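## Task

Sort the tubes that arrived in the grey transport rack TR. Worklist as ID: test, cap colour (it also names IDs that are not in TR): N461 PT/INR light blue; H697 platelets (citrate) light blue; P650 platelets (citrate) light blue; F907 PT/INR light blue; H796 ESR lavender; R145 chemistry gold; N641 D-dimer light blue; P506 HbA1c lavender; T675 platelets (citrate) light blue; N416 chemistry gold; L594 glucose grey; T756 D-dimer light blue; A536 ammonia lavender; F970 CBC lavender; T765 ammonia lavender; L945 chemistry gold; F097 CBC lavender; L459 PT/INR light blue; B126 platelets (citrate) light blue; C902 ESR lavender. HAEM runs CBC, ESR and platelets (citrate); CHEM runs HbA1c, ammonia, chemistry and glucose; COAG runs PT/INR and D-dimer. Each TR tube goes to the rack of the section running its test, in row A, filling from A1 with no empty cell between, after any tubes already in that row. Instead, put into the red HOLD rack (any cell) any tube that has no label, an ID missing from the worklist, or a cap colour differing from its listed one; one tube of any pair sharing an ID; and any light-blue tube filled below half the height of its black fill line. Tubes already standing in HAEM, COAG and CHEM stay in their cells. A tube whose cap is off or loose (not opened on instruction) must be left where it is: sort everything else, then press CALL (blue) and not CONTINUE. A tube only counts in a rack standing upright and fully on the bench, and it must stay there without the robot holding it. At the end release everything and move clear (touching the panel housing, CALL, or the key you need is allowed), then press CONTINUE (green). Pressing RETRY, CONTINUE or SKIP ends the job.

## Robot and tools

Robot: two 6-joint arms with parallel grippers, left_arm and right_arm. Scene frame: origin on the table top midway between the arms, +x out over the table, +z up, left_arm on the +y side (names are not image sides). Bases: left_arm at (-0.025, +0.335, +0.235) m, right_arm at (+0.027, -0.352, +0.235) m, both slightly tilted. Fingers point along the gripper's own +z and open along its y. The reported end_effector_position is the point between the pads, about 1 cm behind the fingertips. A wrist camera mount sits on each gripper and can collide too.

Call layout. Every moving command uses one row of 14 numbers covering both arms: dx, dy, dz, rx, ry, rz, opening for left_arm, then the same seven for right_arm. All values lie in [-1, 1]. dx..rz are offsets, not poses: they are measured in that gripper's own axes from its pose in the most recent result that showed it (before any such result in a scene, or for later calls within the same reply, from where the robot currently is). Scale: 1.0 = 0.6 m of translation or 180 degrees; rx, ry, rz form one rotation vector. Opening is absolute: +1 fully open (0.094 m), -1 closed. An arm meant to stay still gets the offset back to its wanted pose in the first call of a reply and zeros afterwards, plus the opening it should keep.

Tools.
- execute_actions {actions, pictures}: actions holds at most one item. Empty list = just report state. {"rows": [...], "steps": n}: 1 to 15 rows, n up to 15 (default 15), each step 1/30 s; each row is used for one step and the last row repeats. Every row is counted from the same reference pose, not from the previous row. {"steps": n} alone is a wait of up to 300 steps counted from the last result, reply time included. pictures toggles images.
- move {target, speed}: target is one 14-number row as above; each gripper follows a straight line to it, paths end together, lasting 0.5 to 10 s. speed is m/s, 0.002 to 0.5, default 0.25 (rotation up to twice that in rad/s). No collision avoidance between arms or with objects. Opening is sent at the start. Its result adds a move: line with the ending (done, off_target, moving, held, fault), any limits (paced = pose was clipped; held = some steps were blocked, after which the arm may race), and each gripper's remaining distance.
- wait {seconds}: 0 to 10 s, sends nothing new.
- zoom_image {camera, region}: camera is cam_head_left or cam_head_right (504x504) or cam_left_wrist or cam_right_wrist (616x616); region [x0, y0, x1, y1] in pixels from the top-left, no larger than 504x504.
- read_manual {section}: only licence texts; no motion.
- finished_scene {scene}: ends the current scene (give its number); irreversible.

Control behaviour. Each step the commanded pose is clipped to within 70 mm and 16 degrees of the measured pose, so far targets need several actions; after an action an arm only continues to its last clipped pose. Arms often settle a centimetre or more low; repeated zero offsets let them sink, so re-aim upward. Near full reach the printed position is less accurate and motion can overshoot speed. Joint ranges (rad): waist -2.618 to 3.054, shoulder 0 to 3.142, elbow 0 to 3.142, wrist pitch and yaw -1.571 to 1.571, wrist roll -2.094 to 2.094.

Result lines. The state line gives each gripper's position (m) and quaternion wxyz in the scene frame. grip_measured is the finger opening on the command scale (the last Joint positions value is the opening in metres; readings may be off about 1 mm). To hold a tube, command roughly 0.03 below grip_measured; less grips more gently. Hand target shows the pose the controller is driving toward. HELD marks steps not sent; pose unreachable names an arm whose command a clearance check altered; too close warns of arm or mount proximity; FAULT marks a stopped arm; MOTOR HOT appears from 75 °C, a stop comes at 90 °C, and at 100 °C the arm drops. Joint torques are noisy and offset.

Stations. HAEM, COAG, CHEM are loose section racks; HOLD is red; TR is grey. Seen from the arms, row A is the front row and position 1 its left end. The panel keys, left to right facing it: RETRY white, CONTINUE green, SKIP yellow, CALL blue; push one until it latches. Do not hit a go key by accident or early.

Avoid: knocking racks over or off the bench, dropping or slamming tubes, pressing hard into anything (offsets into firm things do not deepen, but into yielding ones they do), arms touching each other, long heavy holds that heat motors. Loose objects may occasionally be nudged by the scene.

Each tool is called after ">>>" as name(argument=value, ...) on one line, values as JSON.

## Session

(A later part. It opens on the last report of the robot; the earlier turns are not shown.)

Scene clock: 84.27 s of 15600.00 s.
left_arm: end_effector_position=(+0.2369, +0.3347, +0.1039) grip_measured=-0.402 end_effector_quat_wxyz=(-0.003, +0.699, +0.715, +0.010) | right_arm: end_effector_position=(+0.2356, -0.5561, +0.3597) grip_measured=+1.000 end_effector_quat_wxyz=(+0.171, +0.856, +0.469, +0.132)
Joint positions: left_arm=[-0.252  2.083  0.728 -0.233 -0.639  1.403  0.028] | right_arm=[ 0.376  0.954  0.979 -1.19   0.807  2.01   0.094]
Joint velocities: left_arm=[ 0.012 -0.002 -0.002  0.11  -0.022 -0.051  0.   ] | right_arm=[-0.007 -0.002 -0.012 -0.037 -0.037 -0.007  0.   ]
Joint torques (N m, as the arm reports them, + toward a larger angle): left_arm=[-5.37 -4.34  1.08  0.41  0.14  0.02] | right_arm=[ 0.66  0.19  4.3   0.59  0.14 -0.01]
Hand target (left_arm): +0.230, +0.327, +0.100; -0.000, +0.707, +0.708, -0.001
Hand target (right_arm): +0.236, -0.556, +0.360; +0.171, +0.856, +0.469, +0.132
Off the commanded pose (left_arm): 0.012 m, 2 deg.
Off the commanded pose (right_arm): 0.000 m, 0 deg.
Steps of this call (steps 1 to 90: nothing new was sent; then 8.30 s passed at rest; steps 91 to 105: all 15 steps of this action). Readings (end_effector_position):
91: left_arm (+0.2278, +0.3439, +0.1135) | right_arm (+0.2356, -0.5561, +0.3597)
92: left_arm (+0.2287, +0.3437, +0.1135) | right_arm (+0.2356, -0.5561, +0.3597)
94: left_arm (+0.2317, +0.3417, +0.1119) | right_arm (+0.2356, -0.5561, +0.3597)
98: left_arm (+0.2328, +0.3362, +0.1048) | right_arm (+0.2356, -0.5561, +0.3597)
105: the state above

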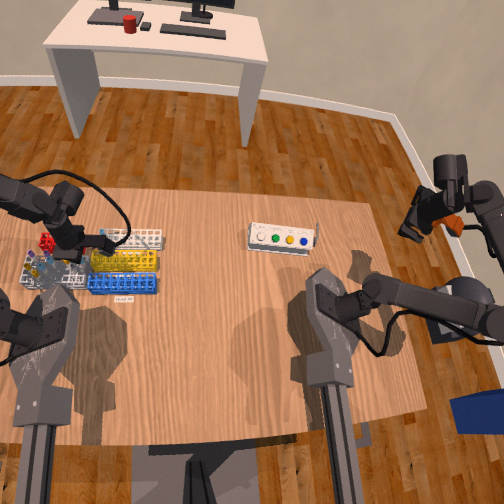

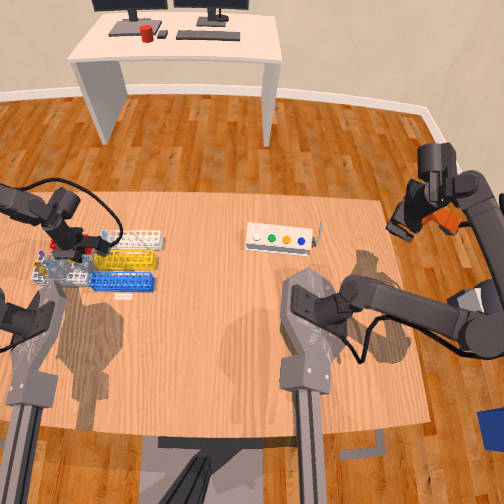

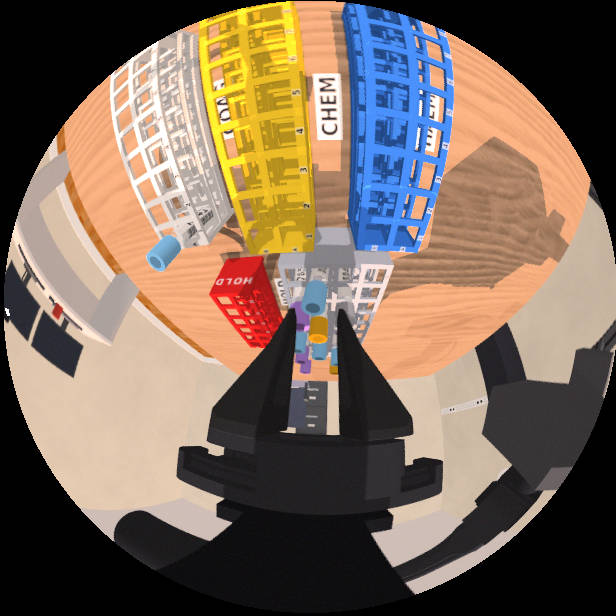

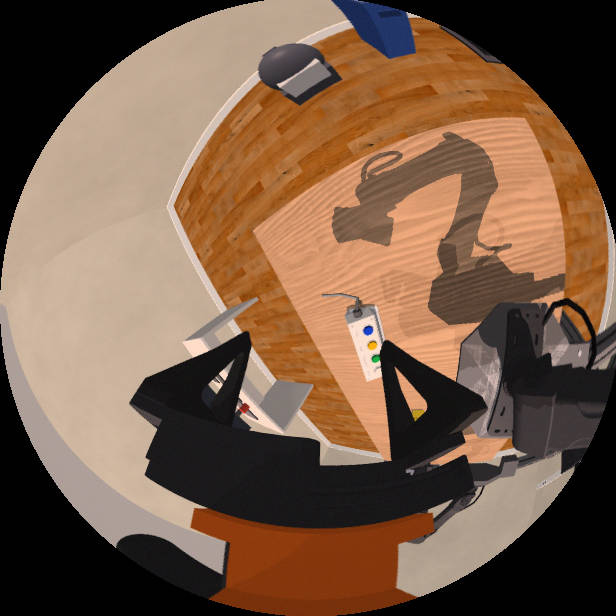

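>>> execute_actions(actions=[{"rows":[[-0.012,-0.011,0.015,0.003,-0.006,0.007,-0.4,0,0,0,0,0,0,1],[-0.012,-0.011,0.022,0.003,-0.006,0.007,-0.4,0,0,0,0,0,0,1],[-0.012,-0.011,0.029,0.003,-0.006,0.007,-0.4,0,0,0,0,0,0,1],[-0.012,-0.011,0.037,0.003,-0.006,0.007,-0.4,0,0,0,0,0,0,1]]}])

>>> zoom_image(camera="cam_left_wrist", region=[220, 190, 420, 390])

>>> zoom_image(camera="cam_head_left", region=[10, 220, 110, 300])

Scene clock: 90.97 s of 15600.00 s.
left_arm: end_effector_position=(+0.2378, +0.3333, +0.0871) grip_measured=-0.402 end_effector_quat_wxyz=(-0.001, +0.702, +0.712, +0.012) | right_arm: end_effector_position=(+0.2356, -0.5561, +0.3597) grip_measured=+1.000 end_effector_quat_wxyz=(+0.171, +0.856, +0.469, +0.132)
Joint positions: left_arm=[-0.219  2.138  0.718 -0.135 -0.639  1.456  0.028] | right_arm=[ 0.376  0.954  0.979 -1.19   0.807  2.01   0.094]
Joint velocities: left_arm=[-0.002 -0.007 -0.007  0.037  0.022 -0.007 -0.003] | right_arm=[-0.002  0.022 -0.017 -0.022  0.037  0.022  0.   ]
Joint torques (N m, as the arm reports them, + toward a larger angle): left_arm=[-4.57 -4.49  0.72  0.42  0.12  0.03] | right_arm=[0.84 0.13 4.29 0.59 0.14 0.  ]
Hand target (left_arm): +0.230, +0.328, +0.082; -0.001, +0.707, +0.707, -0.000
Hand target (right_arm): +0.236, -0.556, +0.360; +0.171, +0.856, +0.469, +0.132
Off the commanded pose (left_arm): 0.011 m, 2 deg.
Off the commanded pose (right_arm): 0.000 m, 0 deg.
Steps of this call (steps 1 to 90: nothing new was sent; then 3.20 s passed at rest; steps 91 to 105: all 15 steps of this action). Readings (end_effector_position):
91: left_arm (+0.2389, +0.3344, +0.1039) | right_arm (+0.2356, -0.5561, +0.3597)
92: left_arm (+0.2396, +0.3341, +0.1032) | right_arm (+0.2356, -0.5561, +0.3597)
94: left_arm (+0.2409, +0.3335, +0.0989) | right_arm (+0.2356, -0.5561, +0.3597)
98: left_arm (+0.2368, +0.3338, +0.0887) | right_arm (+0.2356, -0.5561, +0.3597)
105: the state above

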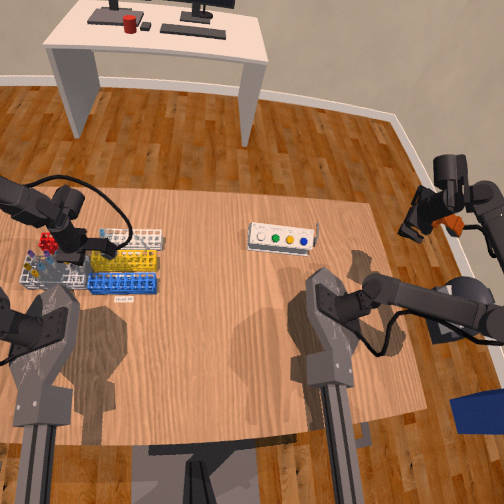

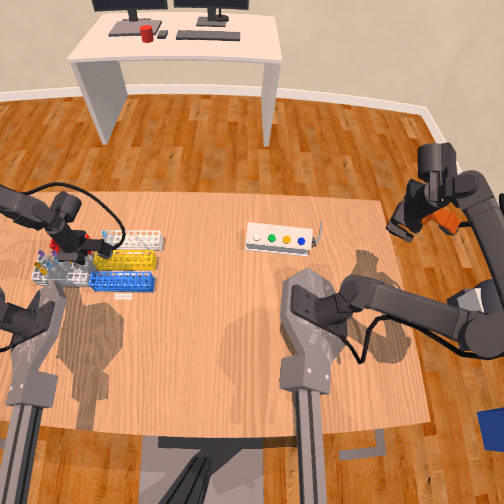

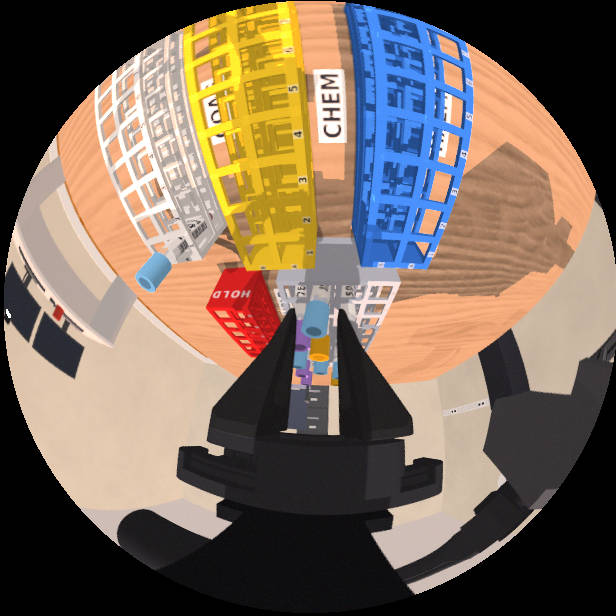

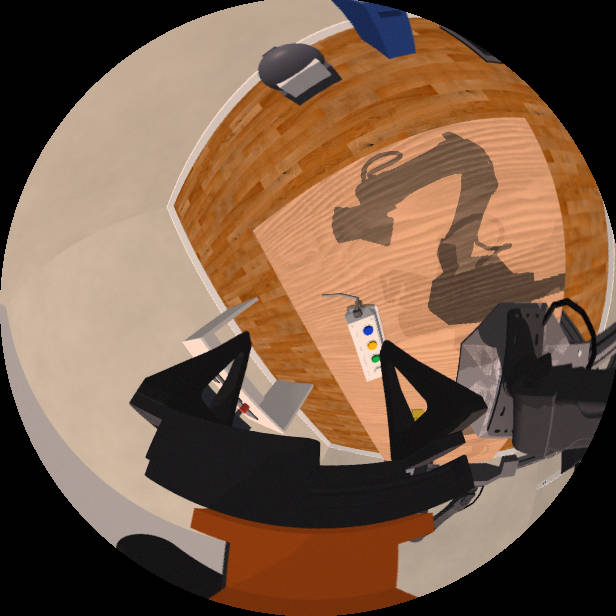

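Region (220, 190, 420, 390) of cam_left_wrist's 616x616 image, scaled by 2.520, with more detail than that image has.

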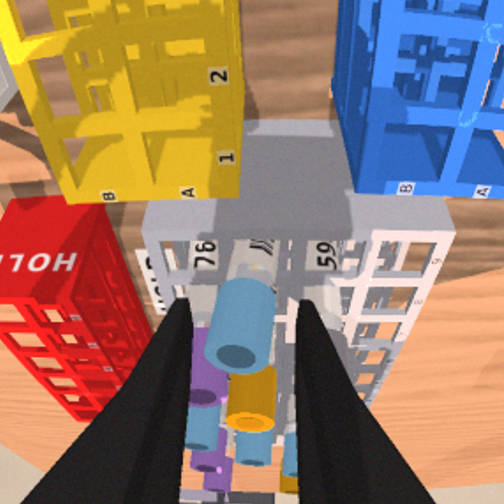

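Region (10, 220, 110, 300) of cam_head_left's 504x504 image, scaled by 5.040, with more detail than that image has; it fills the top 403 rows of this view, and the rest is white.

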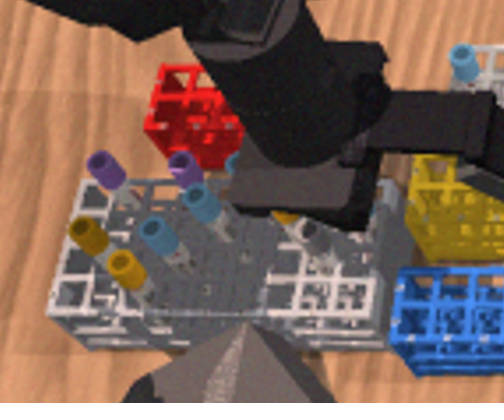

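>>> execute_actions(actions=[{"rows":[[-0.005,-0.014,0.018,0.005,-0.006,0.005,-0.4,0,0,0,0,0,0,1]],"steps":10}], pictures=false)

>>> execute_actions(actions=[{"rows":[[0,0,0,0,0,0,-0.71,0,0,0,0,0,0,1]],"steps":12}], pictures=false)

>>> move(target=[-0.005,0.012,-0.17,0.005,-0.006,0.005,-0.71,0,0,0,0,0,0,1], speed=0.08)

>>> zoom_image(camera="cam_left_wrist", region=[220, 190, 420, 390])

Scene clock: 97.80 s of 15600.00 s.
left_arm: end_effector_position=(+0.2411, +0.3370, +0.0838) grip_measured=-0.402 end_effector_quat_wxyz=(+0.004, +0.699, +0.715, +0.016) | right_arm: end_effector_position=(+0.2356, -0.5561, +0.3597) grip_measured=+1.000 end_effector_quat_wxyz=(+0.171, +0.856, +0.469, +0.132)
Joint positions: left_arm=[-0.199  2.138  0.713 -0.101 -0.639  1.482  0.028] | right_arm=[ 0.376  0.954  0.979 -1.19   0.807  2.01   0.094]
Joint velocities: left_arm=[ 0.007  0.002  0.007  0.051 -0.037  0.037  0.001] | right_arm=[-0.002  0.012 -0.007 -0.037  0.037 -0.007  0.   ]
Joint torques (N m, as the arm reports them, + toward a larger angle): left_arm=[-4.39 -4.08  0.55  0.4   0.14  0.05] | right_arm=[ 0.73  0.18  4.27  0.58  0.16 -0.01]
Hand target (left_arm): +0.229, +0.331, +0.077; -0.000, +0.707, +0.707, -0.000
Hand target (right_arm): +0.236, -0.556, +0.360; +0.171, +0.856, +0.469, +0.132
Off the commanded pose (left_arm): 0.015 m, 2 deg.
Off the commanded pose (right_arm): 0.000 m, 0 deg.
Steps of this call (steps 1 to 90: nothing new was sent; then 3.50 s passed at rest; steps 91 to 100: all 10 steps of this action). Readings (end_effector_position):
91: left_arm (+0.2398, +0.3334, +0.0869) | right_arm (+0.2356, -0.5561, +0.3597)
92: left_arm (+0.2400, +0.3340, +0.0862) | right_arm (+0.2356, -0.5561, +0.3597)
94: left_arm (+0.2401, +0.3359, +0.0847) | right_arm (+0.2356, -0.5561, +0.3597)
98: left_arm (+0.2406, +0.3370, +0.0838) | right_arm (+0.2356, -0.5561, +0.3597)
100: the state above

Scene clock: 98.20 s of 15600.00 s.
left_arm: end_effector_position=(+0.2411, +0.3370, +0.0838) grip_measured=-0.695 end_effector_quat_wxyz=(+0.004, +0.699, +0.715, +0.016) | right_arm: end_effector_position=(+0.2356, -0.5561, +0.3597) grip_measured=+1.000 end_effector_quat_wxyz=(+0.171, +0.856, +0.469, +0.132)
Joint positions: left_arm=[-0.199  2.138  0.713 -0.101 -0.639  1.482  0.014] | right_arm=[ 0.376  0.954  0.979 -1.19   0.807  2.01   0.094]
Joint velocities: left_arm=[-0.007 -0.007 -0.002 -0.007 -0.081 -0.007  0.   ] | right_arm=[-0.022 -0.022  0.012 -0.037  0.022 -0.007  0.   ]
Joint torques (N m, as the arm reports them, + toward a larger angle): left_arm=[-4.81 -6.09  1.68  0.3  -0.06 -0.02] | right_arm=[0.79 0.13 4.29 0.6  0.16 0.  ]
Hand target (left_arm): +0.241, +0.337, +0.084; +0.004, +0.699, +0.715, +0.016
Hand target (right_arm): +0.236, -0.556, +0.360; +0.171, +0.856, +0.469, +0.132
Off the commanded pose (left_arm): 0.000 m, 0 deg.
Off the commanded pose (right_arm): 0.000 m, 0 deg.
Steps of this call (steps 1 to 12: all 12 steps of this action). Readings (end_effector_position):
1: left_arm (+0.2411, +0.3370, +0.0838) | right_arm (+0.2356, -0.5561, +0.3597)
2: left_arm (+0.2411, +0.3370, +0.0838) | right_arm (+0.2356, -0.5561, +0.3597)
4: left_arm (+0.2411, +0.3370, +0.0838) | right_arm (+0.2356, -0.5561, +0.3597)
8: left_arm (+0.2411, +0.3370, +0.0838) | right_arm (+0.2356, -0.5561, +0.3597)
12: the state above

Scene clock: 100.30 s of 15600.00 s.
left_arm: end_effector_position=(+0.2414, +0.3367, +0.1766) grip_measured=-0.695 end_effector_quat_wxyz=(-0.009, +0.706, +0.708, +0.007) | right_arm: end_effector_position=(+0.2356, -0.5561, +0.3597) grip_measured=+1.000 end_effector_quat_wxyz=(+0.171, +0.856, +0.469, +0.132)
Joint positions: left_arm=[-0.402  1.914  0.849 -0.65  -0.628  1.228  0.014] | right_arm=[ 0.376  0.954  0.979 -1.19   0.807  2.01   0.094]
Joint velocities: left_arm=[-0.012  0.002 -0.017 -0.007 -0.022 -0.081 -0.001] | right_arm=[ 0.002 -0.007  0.007  0.037 -0.081  0.051  0.   ]
Joint torques (N m, as the arm reports them, + toward a larger angle): left_arm=[-5.74 -6.73  4.92  0.    0.16 -0.1 ] | right_arm=[0.81 0.27 4.29 0.58 0.13 0.02]
Hand target (left_arm): +0.247, +0.332, +0.186; +0.006, +0.705, +0.709, +0.003
Hand target (right_arm): +0.236, -0.556, +0.360; +0.171, +0.856, +0.469, +0.132
Off the commanded pose (left_arm): 0.011 m, 2 deg.
Off the commanded pose (right_arm): 0.000 m, 0 deg.
move: off_target (left_arm)

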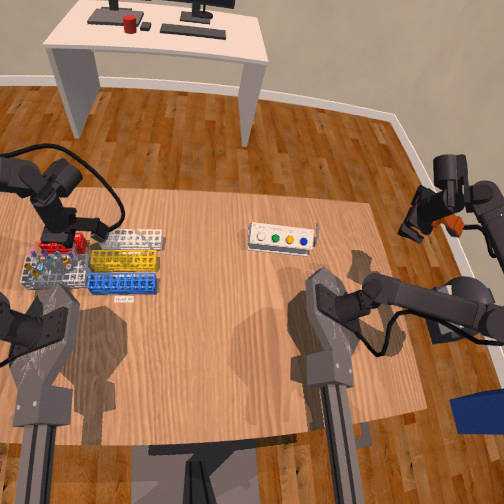

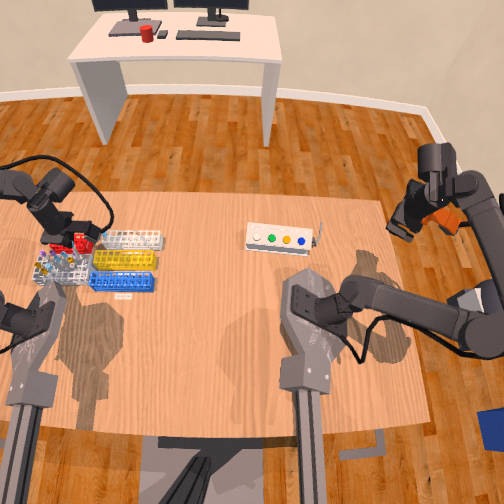

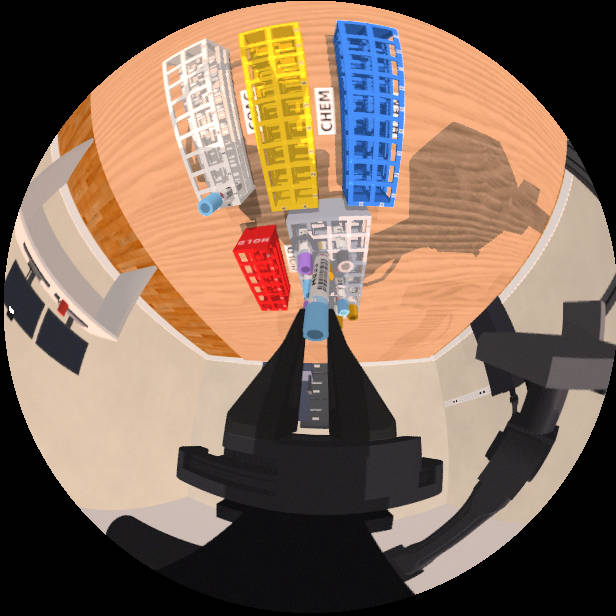

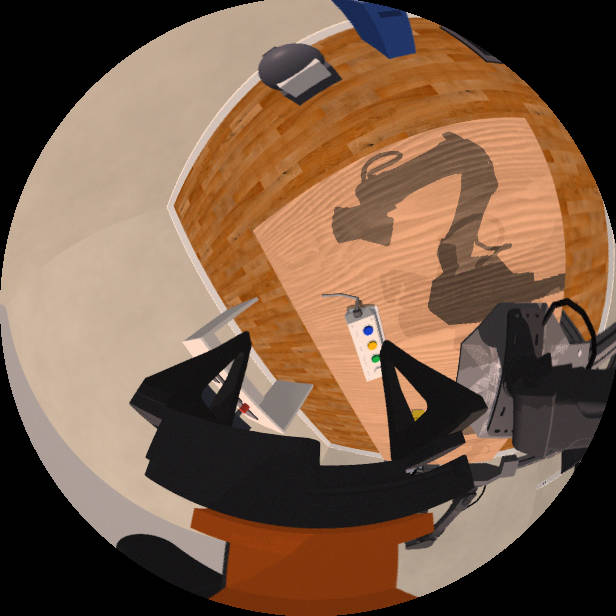

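Region (220, 190, 420, 390) of cam_left_wrist's 616x616 image, scaled by 2.520, with more detail than that image has.

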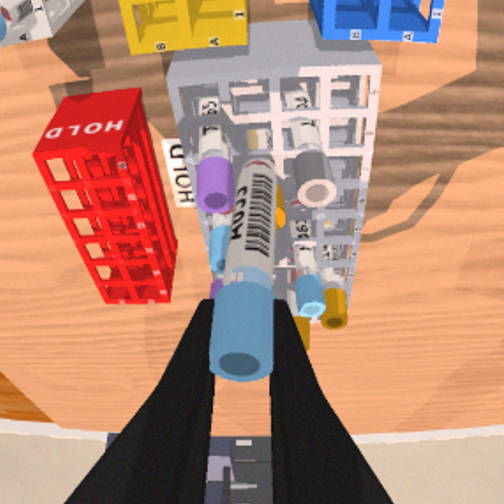

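>>> move(target=[0,0.09,-0.03,0,-0.007,0,-0.725,0,0,0,0,0,0,1], speed=0.15)

>>> move(target=[0.055,0,0.065,0,-0.007,0,-0.725,0,0,0,0,0,0,1], speed=0.1)

>>> zoom_image(camera="cam_left_wrist", region=[220, 190, 420, 390])

Scene clock: 111.67 s of 15600.00 s.
left_arm: end_effector_position=(+0.2973, +0.3385, +0.1962) grip_measured=-0.706 end_effector_quat_wxyz=(+0.004, +0.700, +0.714, +0.012) | right_arm: end_effector_position=(+0.2356, -0.5561, +0.3597) grip_measured=+1.000 end_effector_quat_wxyz=(+0.171, +0.856, +0.469, +0.132)
Joint positions: left_arm=[-0.385  1.995  1.091 -0.763 -0.628  1.253  0.014] | right_arm=[ 0.376  0.954  0.979 -1.19   0.807  2.01   0.094]
Joint velocities: left_arm=[-0.007 -0.017 -0.002  0.007  0.022  0.037 -0.001] | right_arm=[-0.012 -0.002 -0.012  0.022 -0.007 -0.037  0.   ]
Joint torques (N m, as the arm reports them, + toward a larger angle): left_arm=[-4.98 -4.93  5.16  0.06  0.13  0.03] | right_arm=[0.72 0.24 4.3  0.58 0.14 0.  ]
Hand target (left_arm): +0.295, +0.335, +0.194; -0.001, +0.706, +0.708, -0.001
Hand target (right_arm): +0.236, -0.556, +0.360; +0.171, +0.856, +0.469, +0.132
Off the commanded pose (left_arm): 0.003 m, 2 deg.
Off the commanded pose (right_arm): 0.000 m, 0 deg.
After step 90, 7.33 s passed at rest.
move: done

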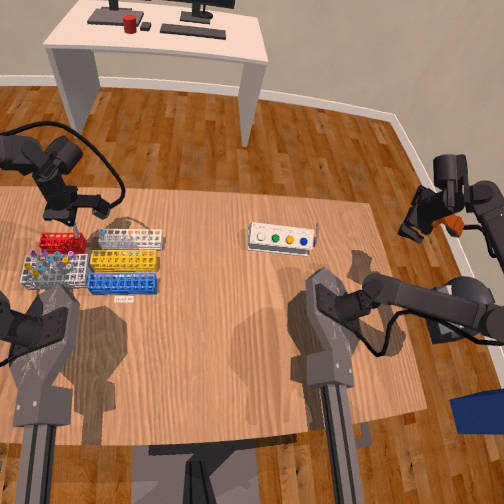

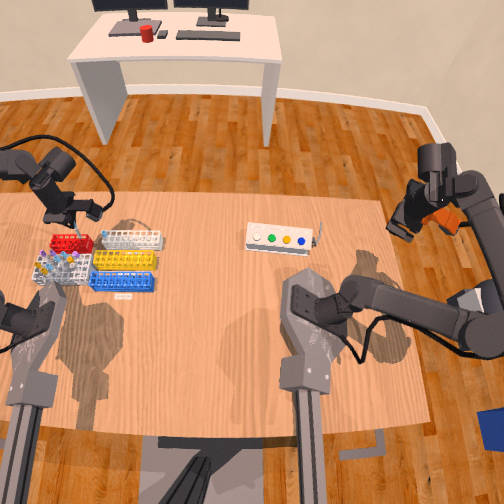

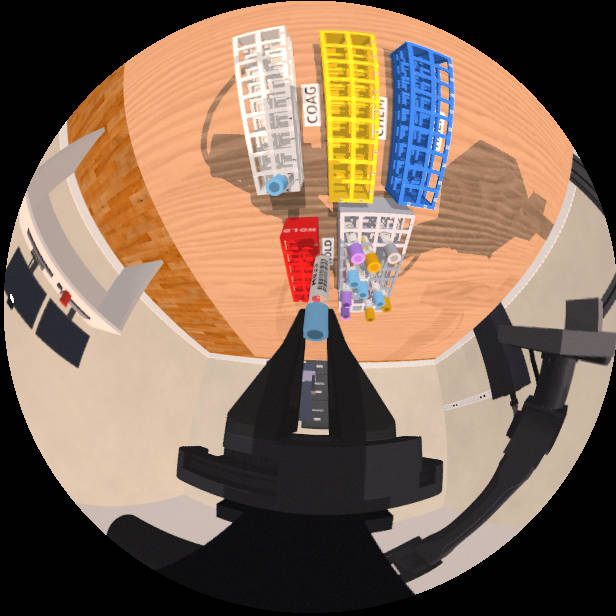

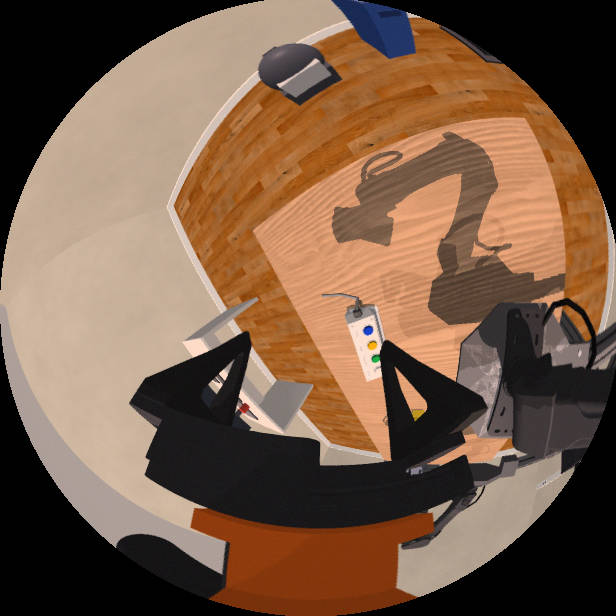

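Scene clock: 112.73 s of 15600.00 s.
left_arm: end_effector_position=(+0.2976, +0.3729, +0.1535) grip_measured=-0.706 end_effector_quat_wxyz=(-0.001, +0.701, +0.713, +0.004) | right_arm: end_effector_position=(+0.2356, -0.5561, +0.3597) grip_measured=+1.000 end_effector_quat_wxyz=(+0.171, +0.856, +0.469, +0.132)
Joint positions: left_arm=[-0.217  1.995  1.019 -0.59  -0.628  1.451  0.014] | right_arm=[ 0.376  0.954  0.979 -1.19   0.807  2.01   0.094]
Joint velocities: left_arm=[ 0.007  0.012 -0.012  0.037 -0.007 -0.037 -0.001] | right_arm=[ 0.002 -0.002  0.012  0.037  0.007  0.007  0.   ]
Joint torques (N m, as the arm reports them, + toward a larger angle): left_arm=[-5.42 -8.3   2.15  0.41  0.1   0.01] | right_arm=[0.72 0.15 4.35 0.6  0.16 0.  ]
Hand target (left_arm): +0.298, +0.373, +0.157; +0.010, +0.700, +0.714, +0.005
Hand target (right_arm): +0.236, -0.556, +0.360; +0.171, +0.856, +0.469, +0.132
Off the commanded pose (left_arm): 0.004 m, 1 deg.
Off the commanded pose (right_arm): 0.000 m, 0 deg.
move: done

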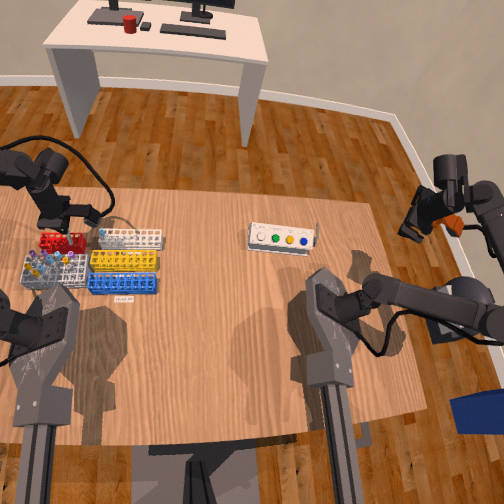

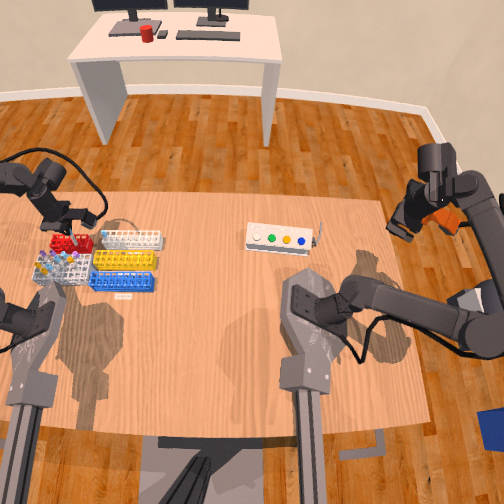

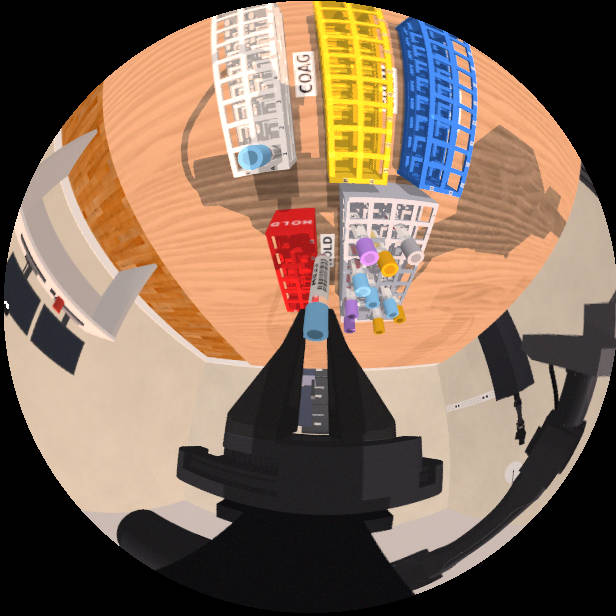

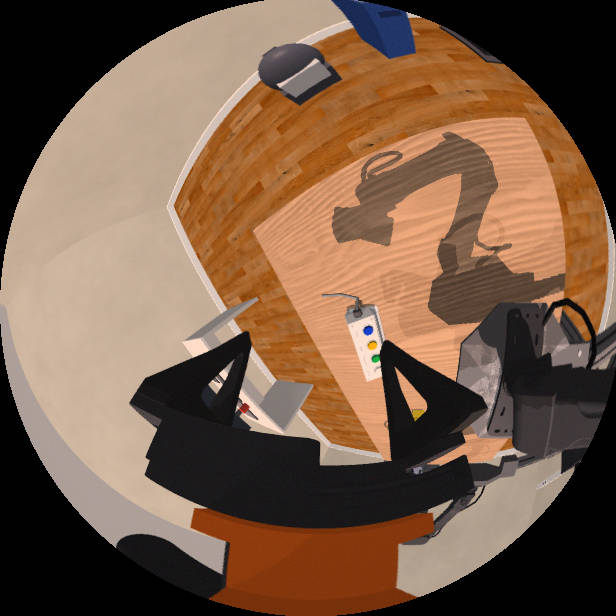

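Region (220, 190, 420, 390) of cam_left_wrist's 616x616 image, scaled by 2.520, with more detail than that image has.

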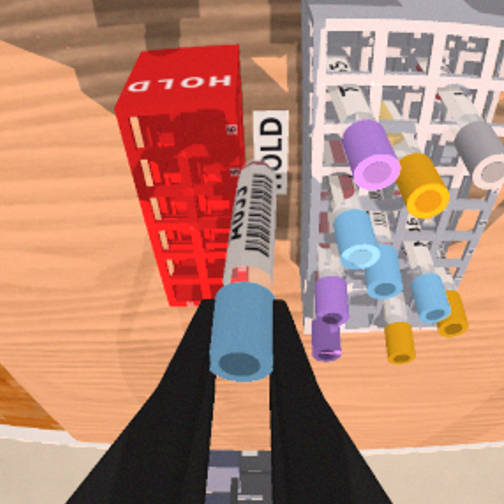

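>>> move(target=[-0.005,0.022,0.033,0,-0.002,0.005,-0.72,0,0,0,0,0,0,1], speed=0.05)

>>> zoom_image(camera="cam_left_wrist", region=[250, 200, 400, 350])

>>> zoom_image(camera="cam_head_right", region=[30, 200, 110, 280])

Scene clock: 119.47 s of 15600.00 s.
left_arm: end_effector_position=(+0.3045, +0.3722, +0.1365) grip_measured=-0.706 end_effector_quat_wxyz=(-0.003, +0.708, +0.707, +0.003) | right_arm: end_effector_position=(+0.2356, -0.5561, +0.3597) grip_measured=+1.000 end_effector_quat_wxyz=(+0.171, +0.856, +0.469, +0.132)
Joint positions: left_arm=[-0.187  2.054  1.038 -0.536 -0.628  1.501  0.014] | right_arm=[ 0.376  0.954  0.979 -1.19   0.807  2.01   0.094]
Joint velocities: left_arm=[ 0.002 -0.017 -0.007 -0.007  0.022 -0.022 -0.001] | right_arm=[ 0.007  0.002  0.022 -0.037 -0.022  0.022  0.   ]
Joint torques (N m, as the arm reports them, + toward a larger angle): left_arm=[-5.26 -5.55  4.62  0.37 -0.02  0.03] | right_arm=[ 0.66  0.15  4.33  0.59  0.14 -0.02]
Hand target (left_arm): +0.310, +0.370, +0.134; +0.001, +0.707, +0.707, +0.002
Hand target (right_arm): +0.236, -0.556, +0.360; +0.171, +0.856, +0.469, +0.132
Off the commanded pose (left_arm): 0.007 m, 1 deg.
Off the commanded pose (right_arm): 0.000 m, 0 deg.
After step 90, 2.83 s passed at rest.
move: done

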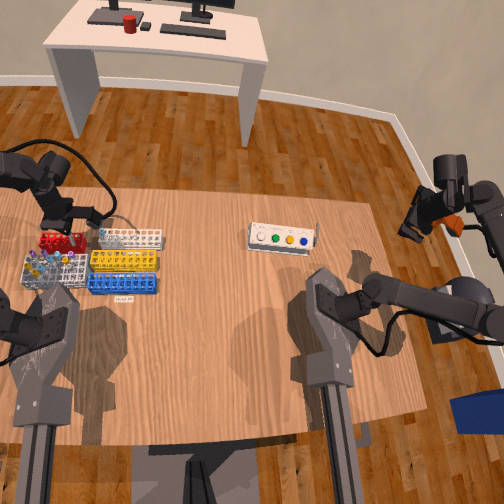

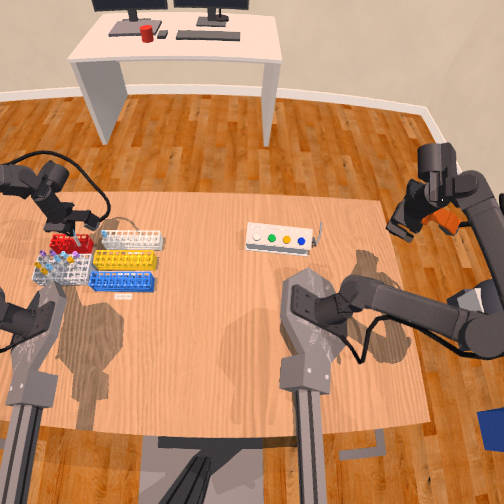

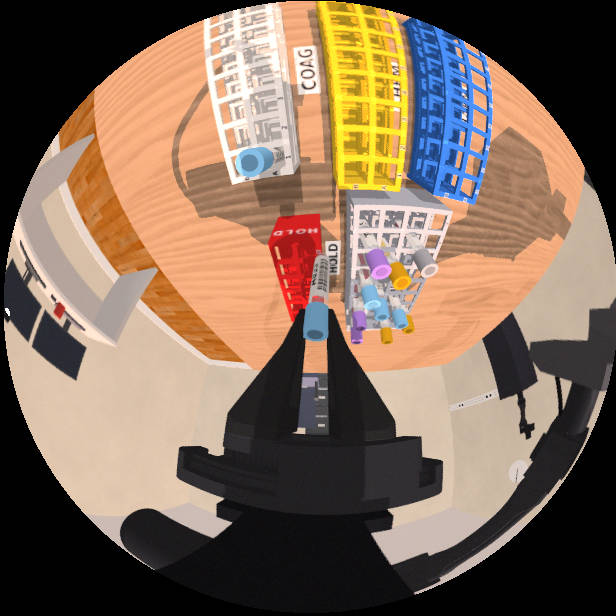

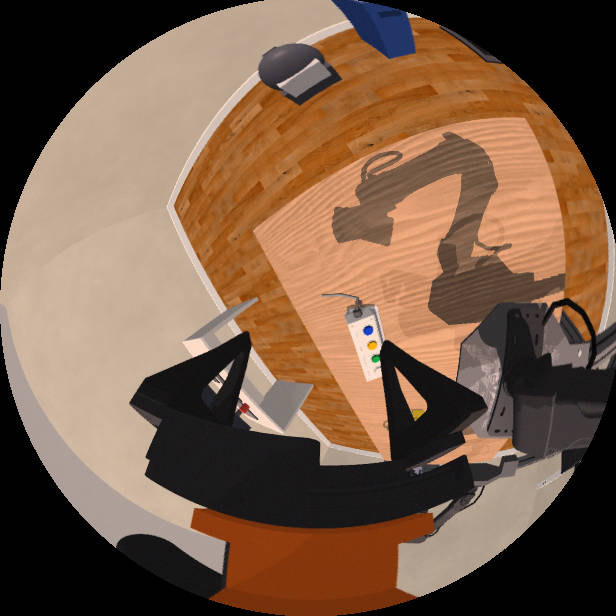

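Region (250, 200, 400, 350) of cam_left_wrist's 616x616 image, scaled by 3.360, with more detail than that image has.

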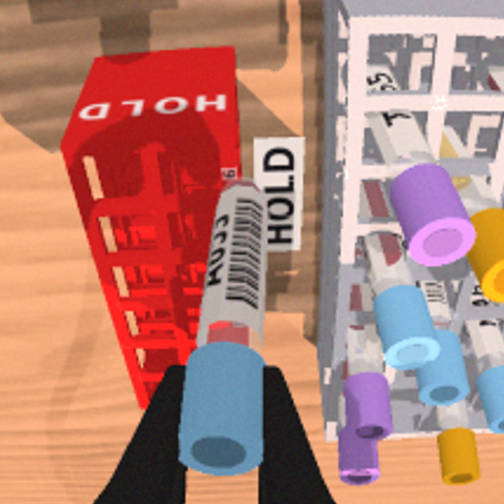

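Region (30, 200, 110, 280) of cam_head_right's 504x504 image, scaled by 6.300, with more detail than that image has.

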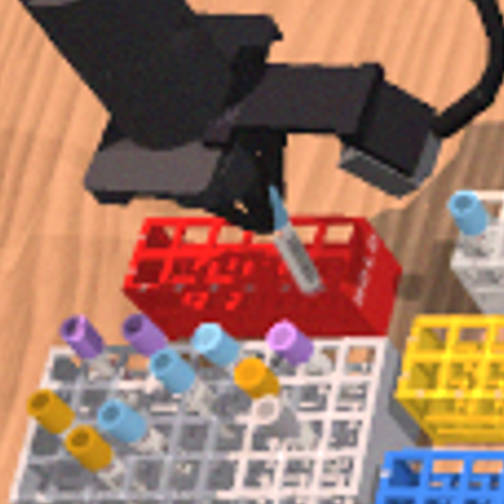

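>>> move(target=[-0.004,0.026,0.008,-0.02,-0.002,0,-0.72,0,0,0,0,0,0,1], speed=0.05)

>>> zoom_image(camera="cam_left_wrist", region=[250, 200, 400, 350])

>>> zoom_image(camera="cam_head_right", region=[30, 200, 110, 280])

Scene clock: 125.83 s of 15600.00 s.
left_arm: end_effector_position=(+0.3239, +0.3713, +0.1371) grip_measured=-0.706 end_effector_quat_wxyz=(+0.024, +0.705, +0.709, +0.027) | right_arm: end_effector_position=(+0.2356, -0.5561, +0.3597) grip_measured=+1.000 end_effector_quat_wxyz=(+0.171, +0.856, +0.469, +0.132)
Joint positions: left_arm=[-0.187  2.054  1.038 -0.446 -0.628  1.547  0.014] | right_arm=[ 0.376  0.954  0.979 -1.19   0.807  2.01   0.094]
Joint velocities: left_arm=[-0.007 -0.002 -0.007  0.066  0.051 -0.081  0.001] | right_arm=[-0.007  0.007 -0.017  0.007 -0.081 -0.022  0.   ]
Joint torques (N m, as the arm reports them, + toward a larger angle): left_arm=[-5.06 -6.39  2.52  0.51 -0.01  0.08] | right_arm=[0.78 0.28 4.23 0.59 0.13 0.  ]
Hand target (left_arm): +0.320, +0.370, +0.132; +0.021, +0.707, +0.706, +0.022
Hand target (right_arm): +0.236, -0.556, +0.360; +0.171, +0.856, +0.469, +0.132
Off the commanded pose (left_arm): 0.007 m, 1 deg.
Off the commanded pose (right_arm): 0.000 m, 0 deg.
After step 90, 2.37 s passed at rest.
move: done

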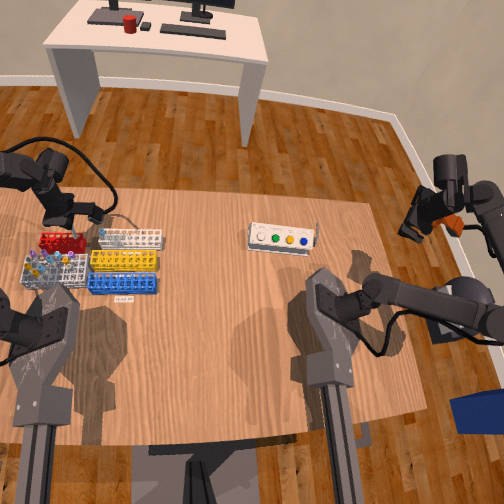

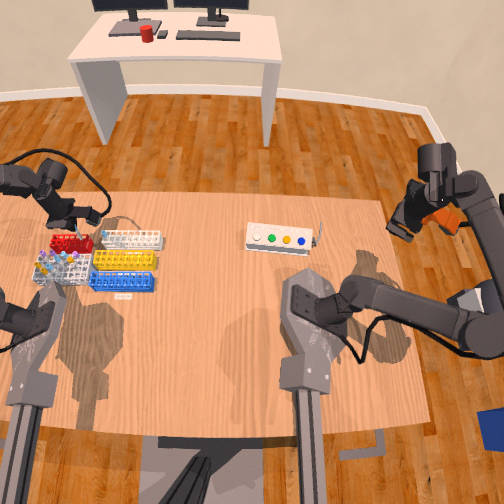

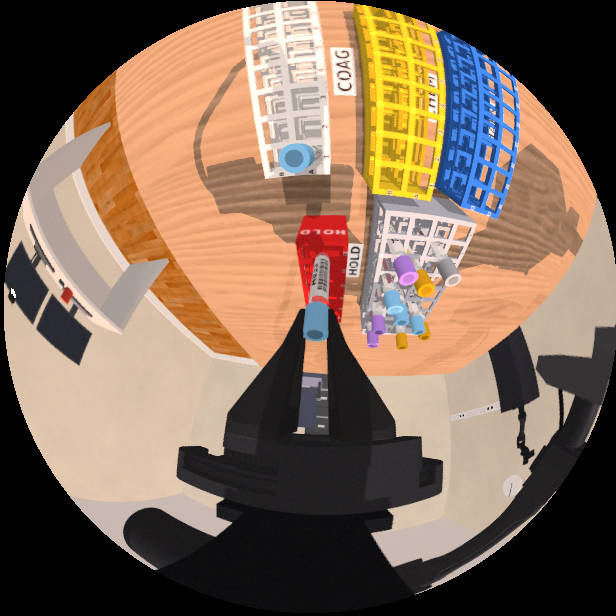

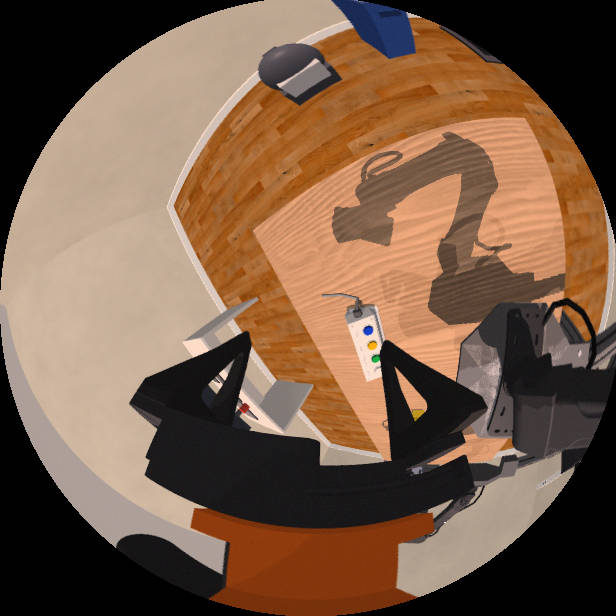

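Region (250, 200, 400, 350) of cam_left_wrist's 616x616 image, scaled by 3.360, with more detail than that image has.

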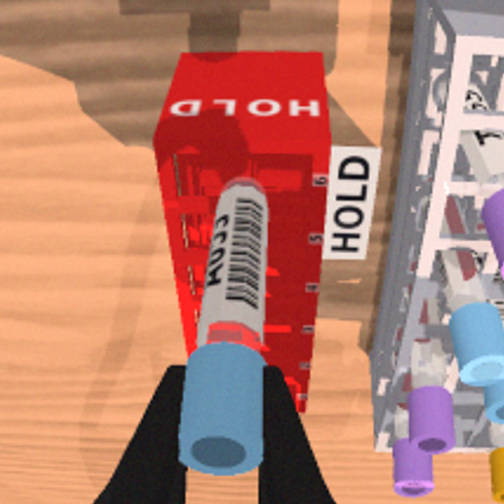

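Region (30, 200, 110, 280) of cam_head_right's 504x504 image, scaled by 6.300, with more detail than that image has.

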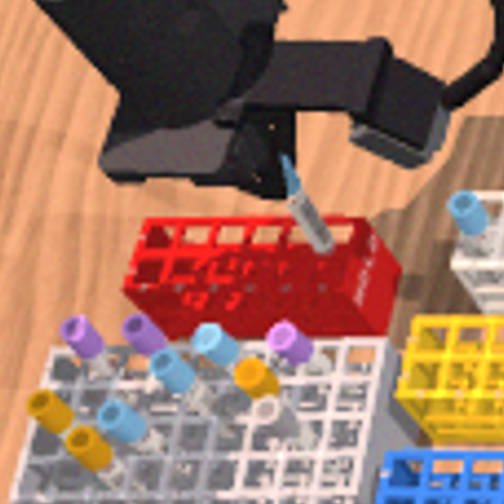

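>>> execute_actions(actions=[{"rows":[[-0.006,-0.027,0.026,0.014,-0.006,0.003,-0.72,0,0,0,0,0,0,1]]}])

>>> zoom_image(camera="cam_left_wrist", region=[250, 200, 400, 350])

Scene clock: 131.50 s of 15600.00 s.
left_arm: end_effector_position=(+0.3165, +0.3770, +0.1291) grip_measured=-0.706 end_effector_quat_wxyz=(+0.016, +0.701, +0.713, +0.020) | right_arm: end_effector_position=(+0.2356, -0.5561, +0.3597) grip_measured=+1.000 end_effector_quat_wxyz=(+0.171, +0.856, +0.469, +0.132)
Joint positions: left_arm=[-0.16   2.054  1.02  -0.434 -0.626  1.553  0.014] | right_arm=[ 0.376  0.954  0.979 -1.19   0.807  2.01   0.094]
Joint velocities: left_arm=[-0.007 -0.007 -0.002  0.007  0.007  0.066 -0.001] | right_arm=[-0.007 -0.017  0.007 -0.007 -0.007 -0.066  0.   ]
Joint torques (N m, as the arm reports them, + toward a larger angle): left_arm=[-5.43 -5.23  2.18  0.51  0.14  0.03] | right_arm=[ 0.78  0.1   4.26  0.61  0.17 -0.01]
Hand target (left_arm): +0.308, +0.368, +0.121; +0.014, +0.708, +0.706, +0.005
Hand target (right_arm): +0.236, -0.556, +0.360; +0.171, +0.856, +0.469, +0.132
Off the commanded pose (left_arm): 0.015 m, 2 deg.
Off the commanded pose (right_arm): 0.000 m, 0 deg.
Steps of this call (steps 1 to 90: nothing new was sent; then 2.17 s passed at rest; steps 91 to 105: all 15 steps of this action). Readings (end_effector_position):
91: left_arm (+0.3236, +0.3717, +0.1363) | right_arm (+0.2356, -0.5561, +0.3597)
92: left_arm (+0.3227, +0.3723, +0.1351) | right_arm (+0.2356, -0.5561, +0.3597)
94: left_arm (+0.3190, +0.3748, +0.1317) | right_arm (+0.2356, -0.5561, +0.3597)
98: left_arm (+0.3161, +0.3770, +0.1291) | right_arm (+0.2356, -0.5561, +0.3597)
105: the state above

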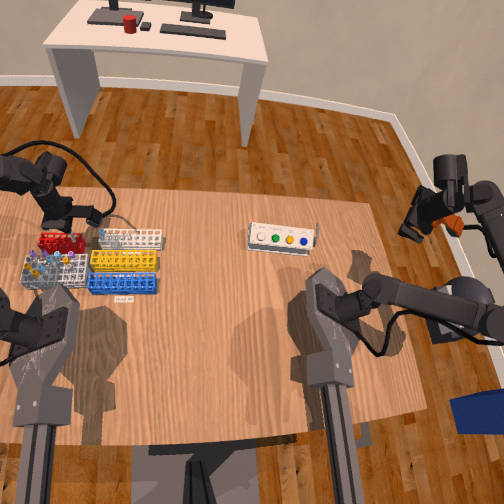

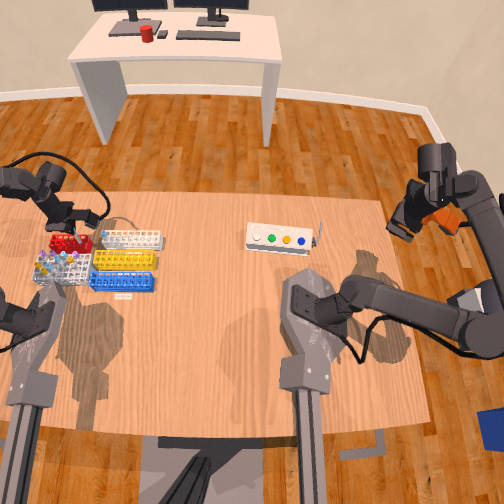

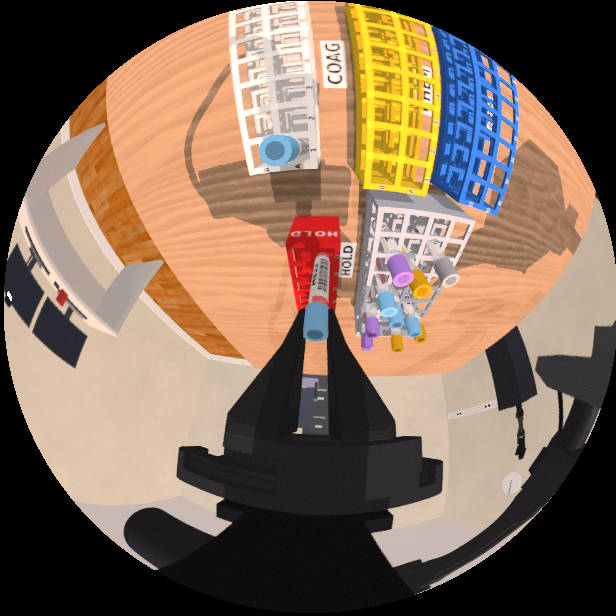

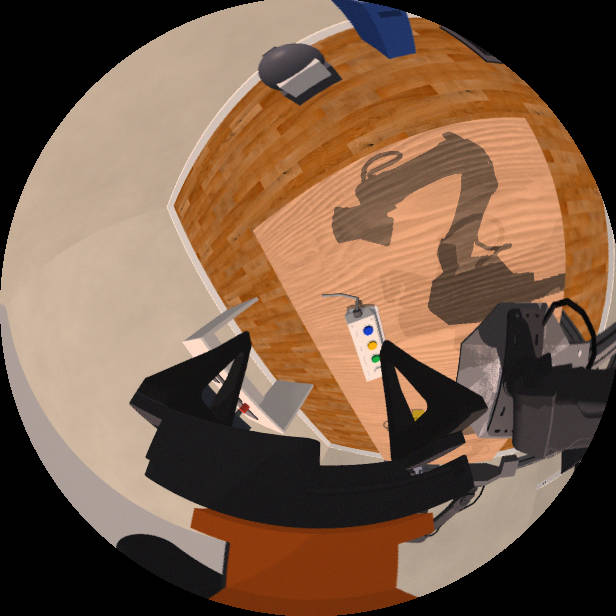

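Region (250, 200, 400, 350) of cam_left_wrist's 616x616 image, scaled by 3.360, with more detail than that image has.

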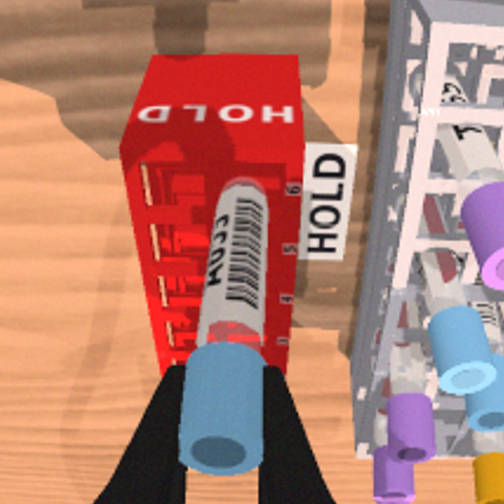

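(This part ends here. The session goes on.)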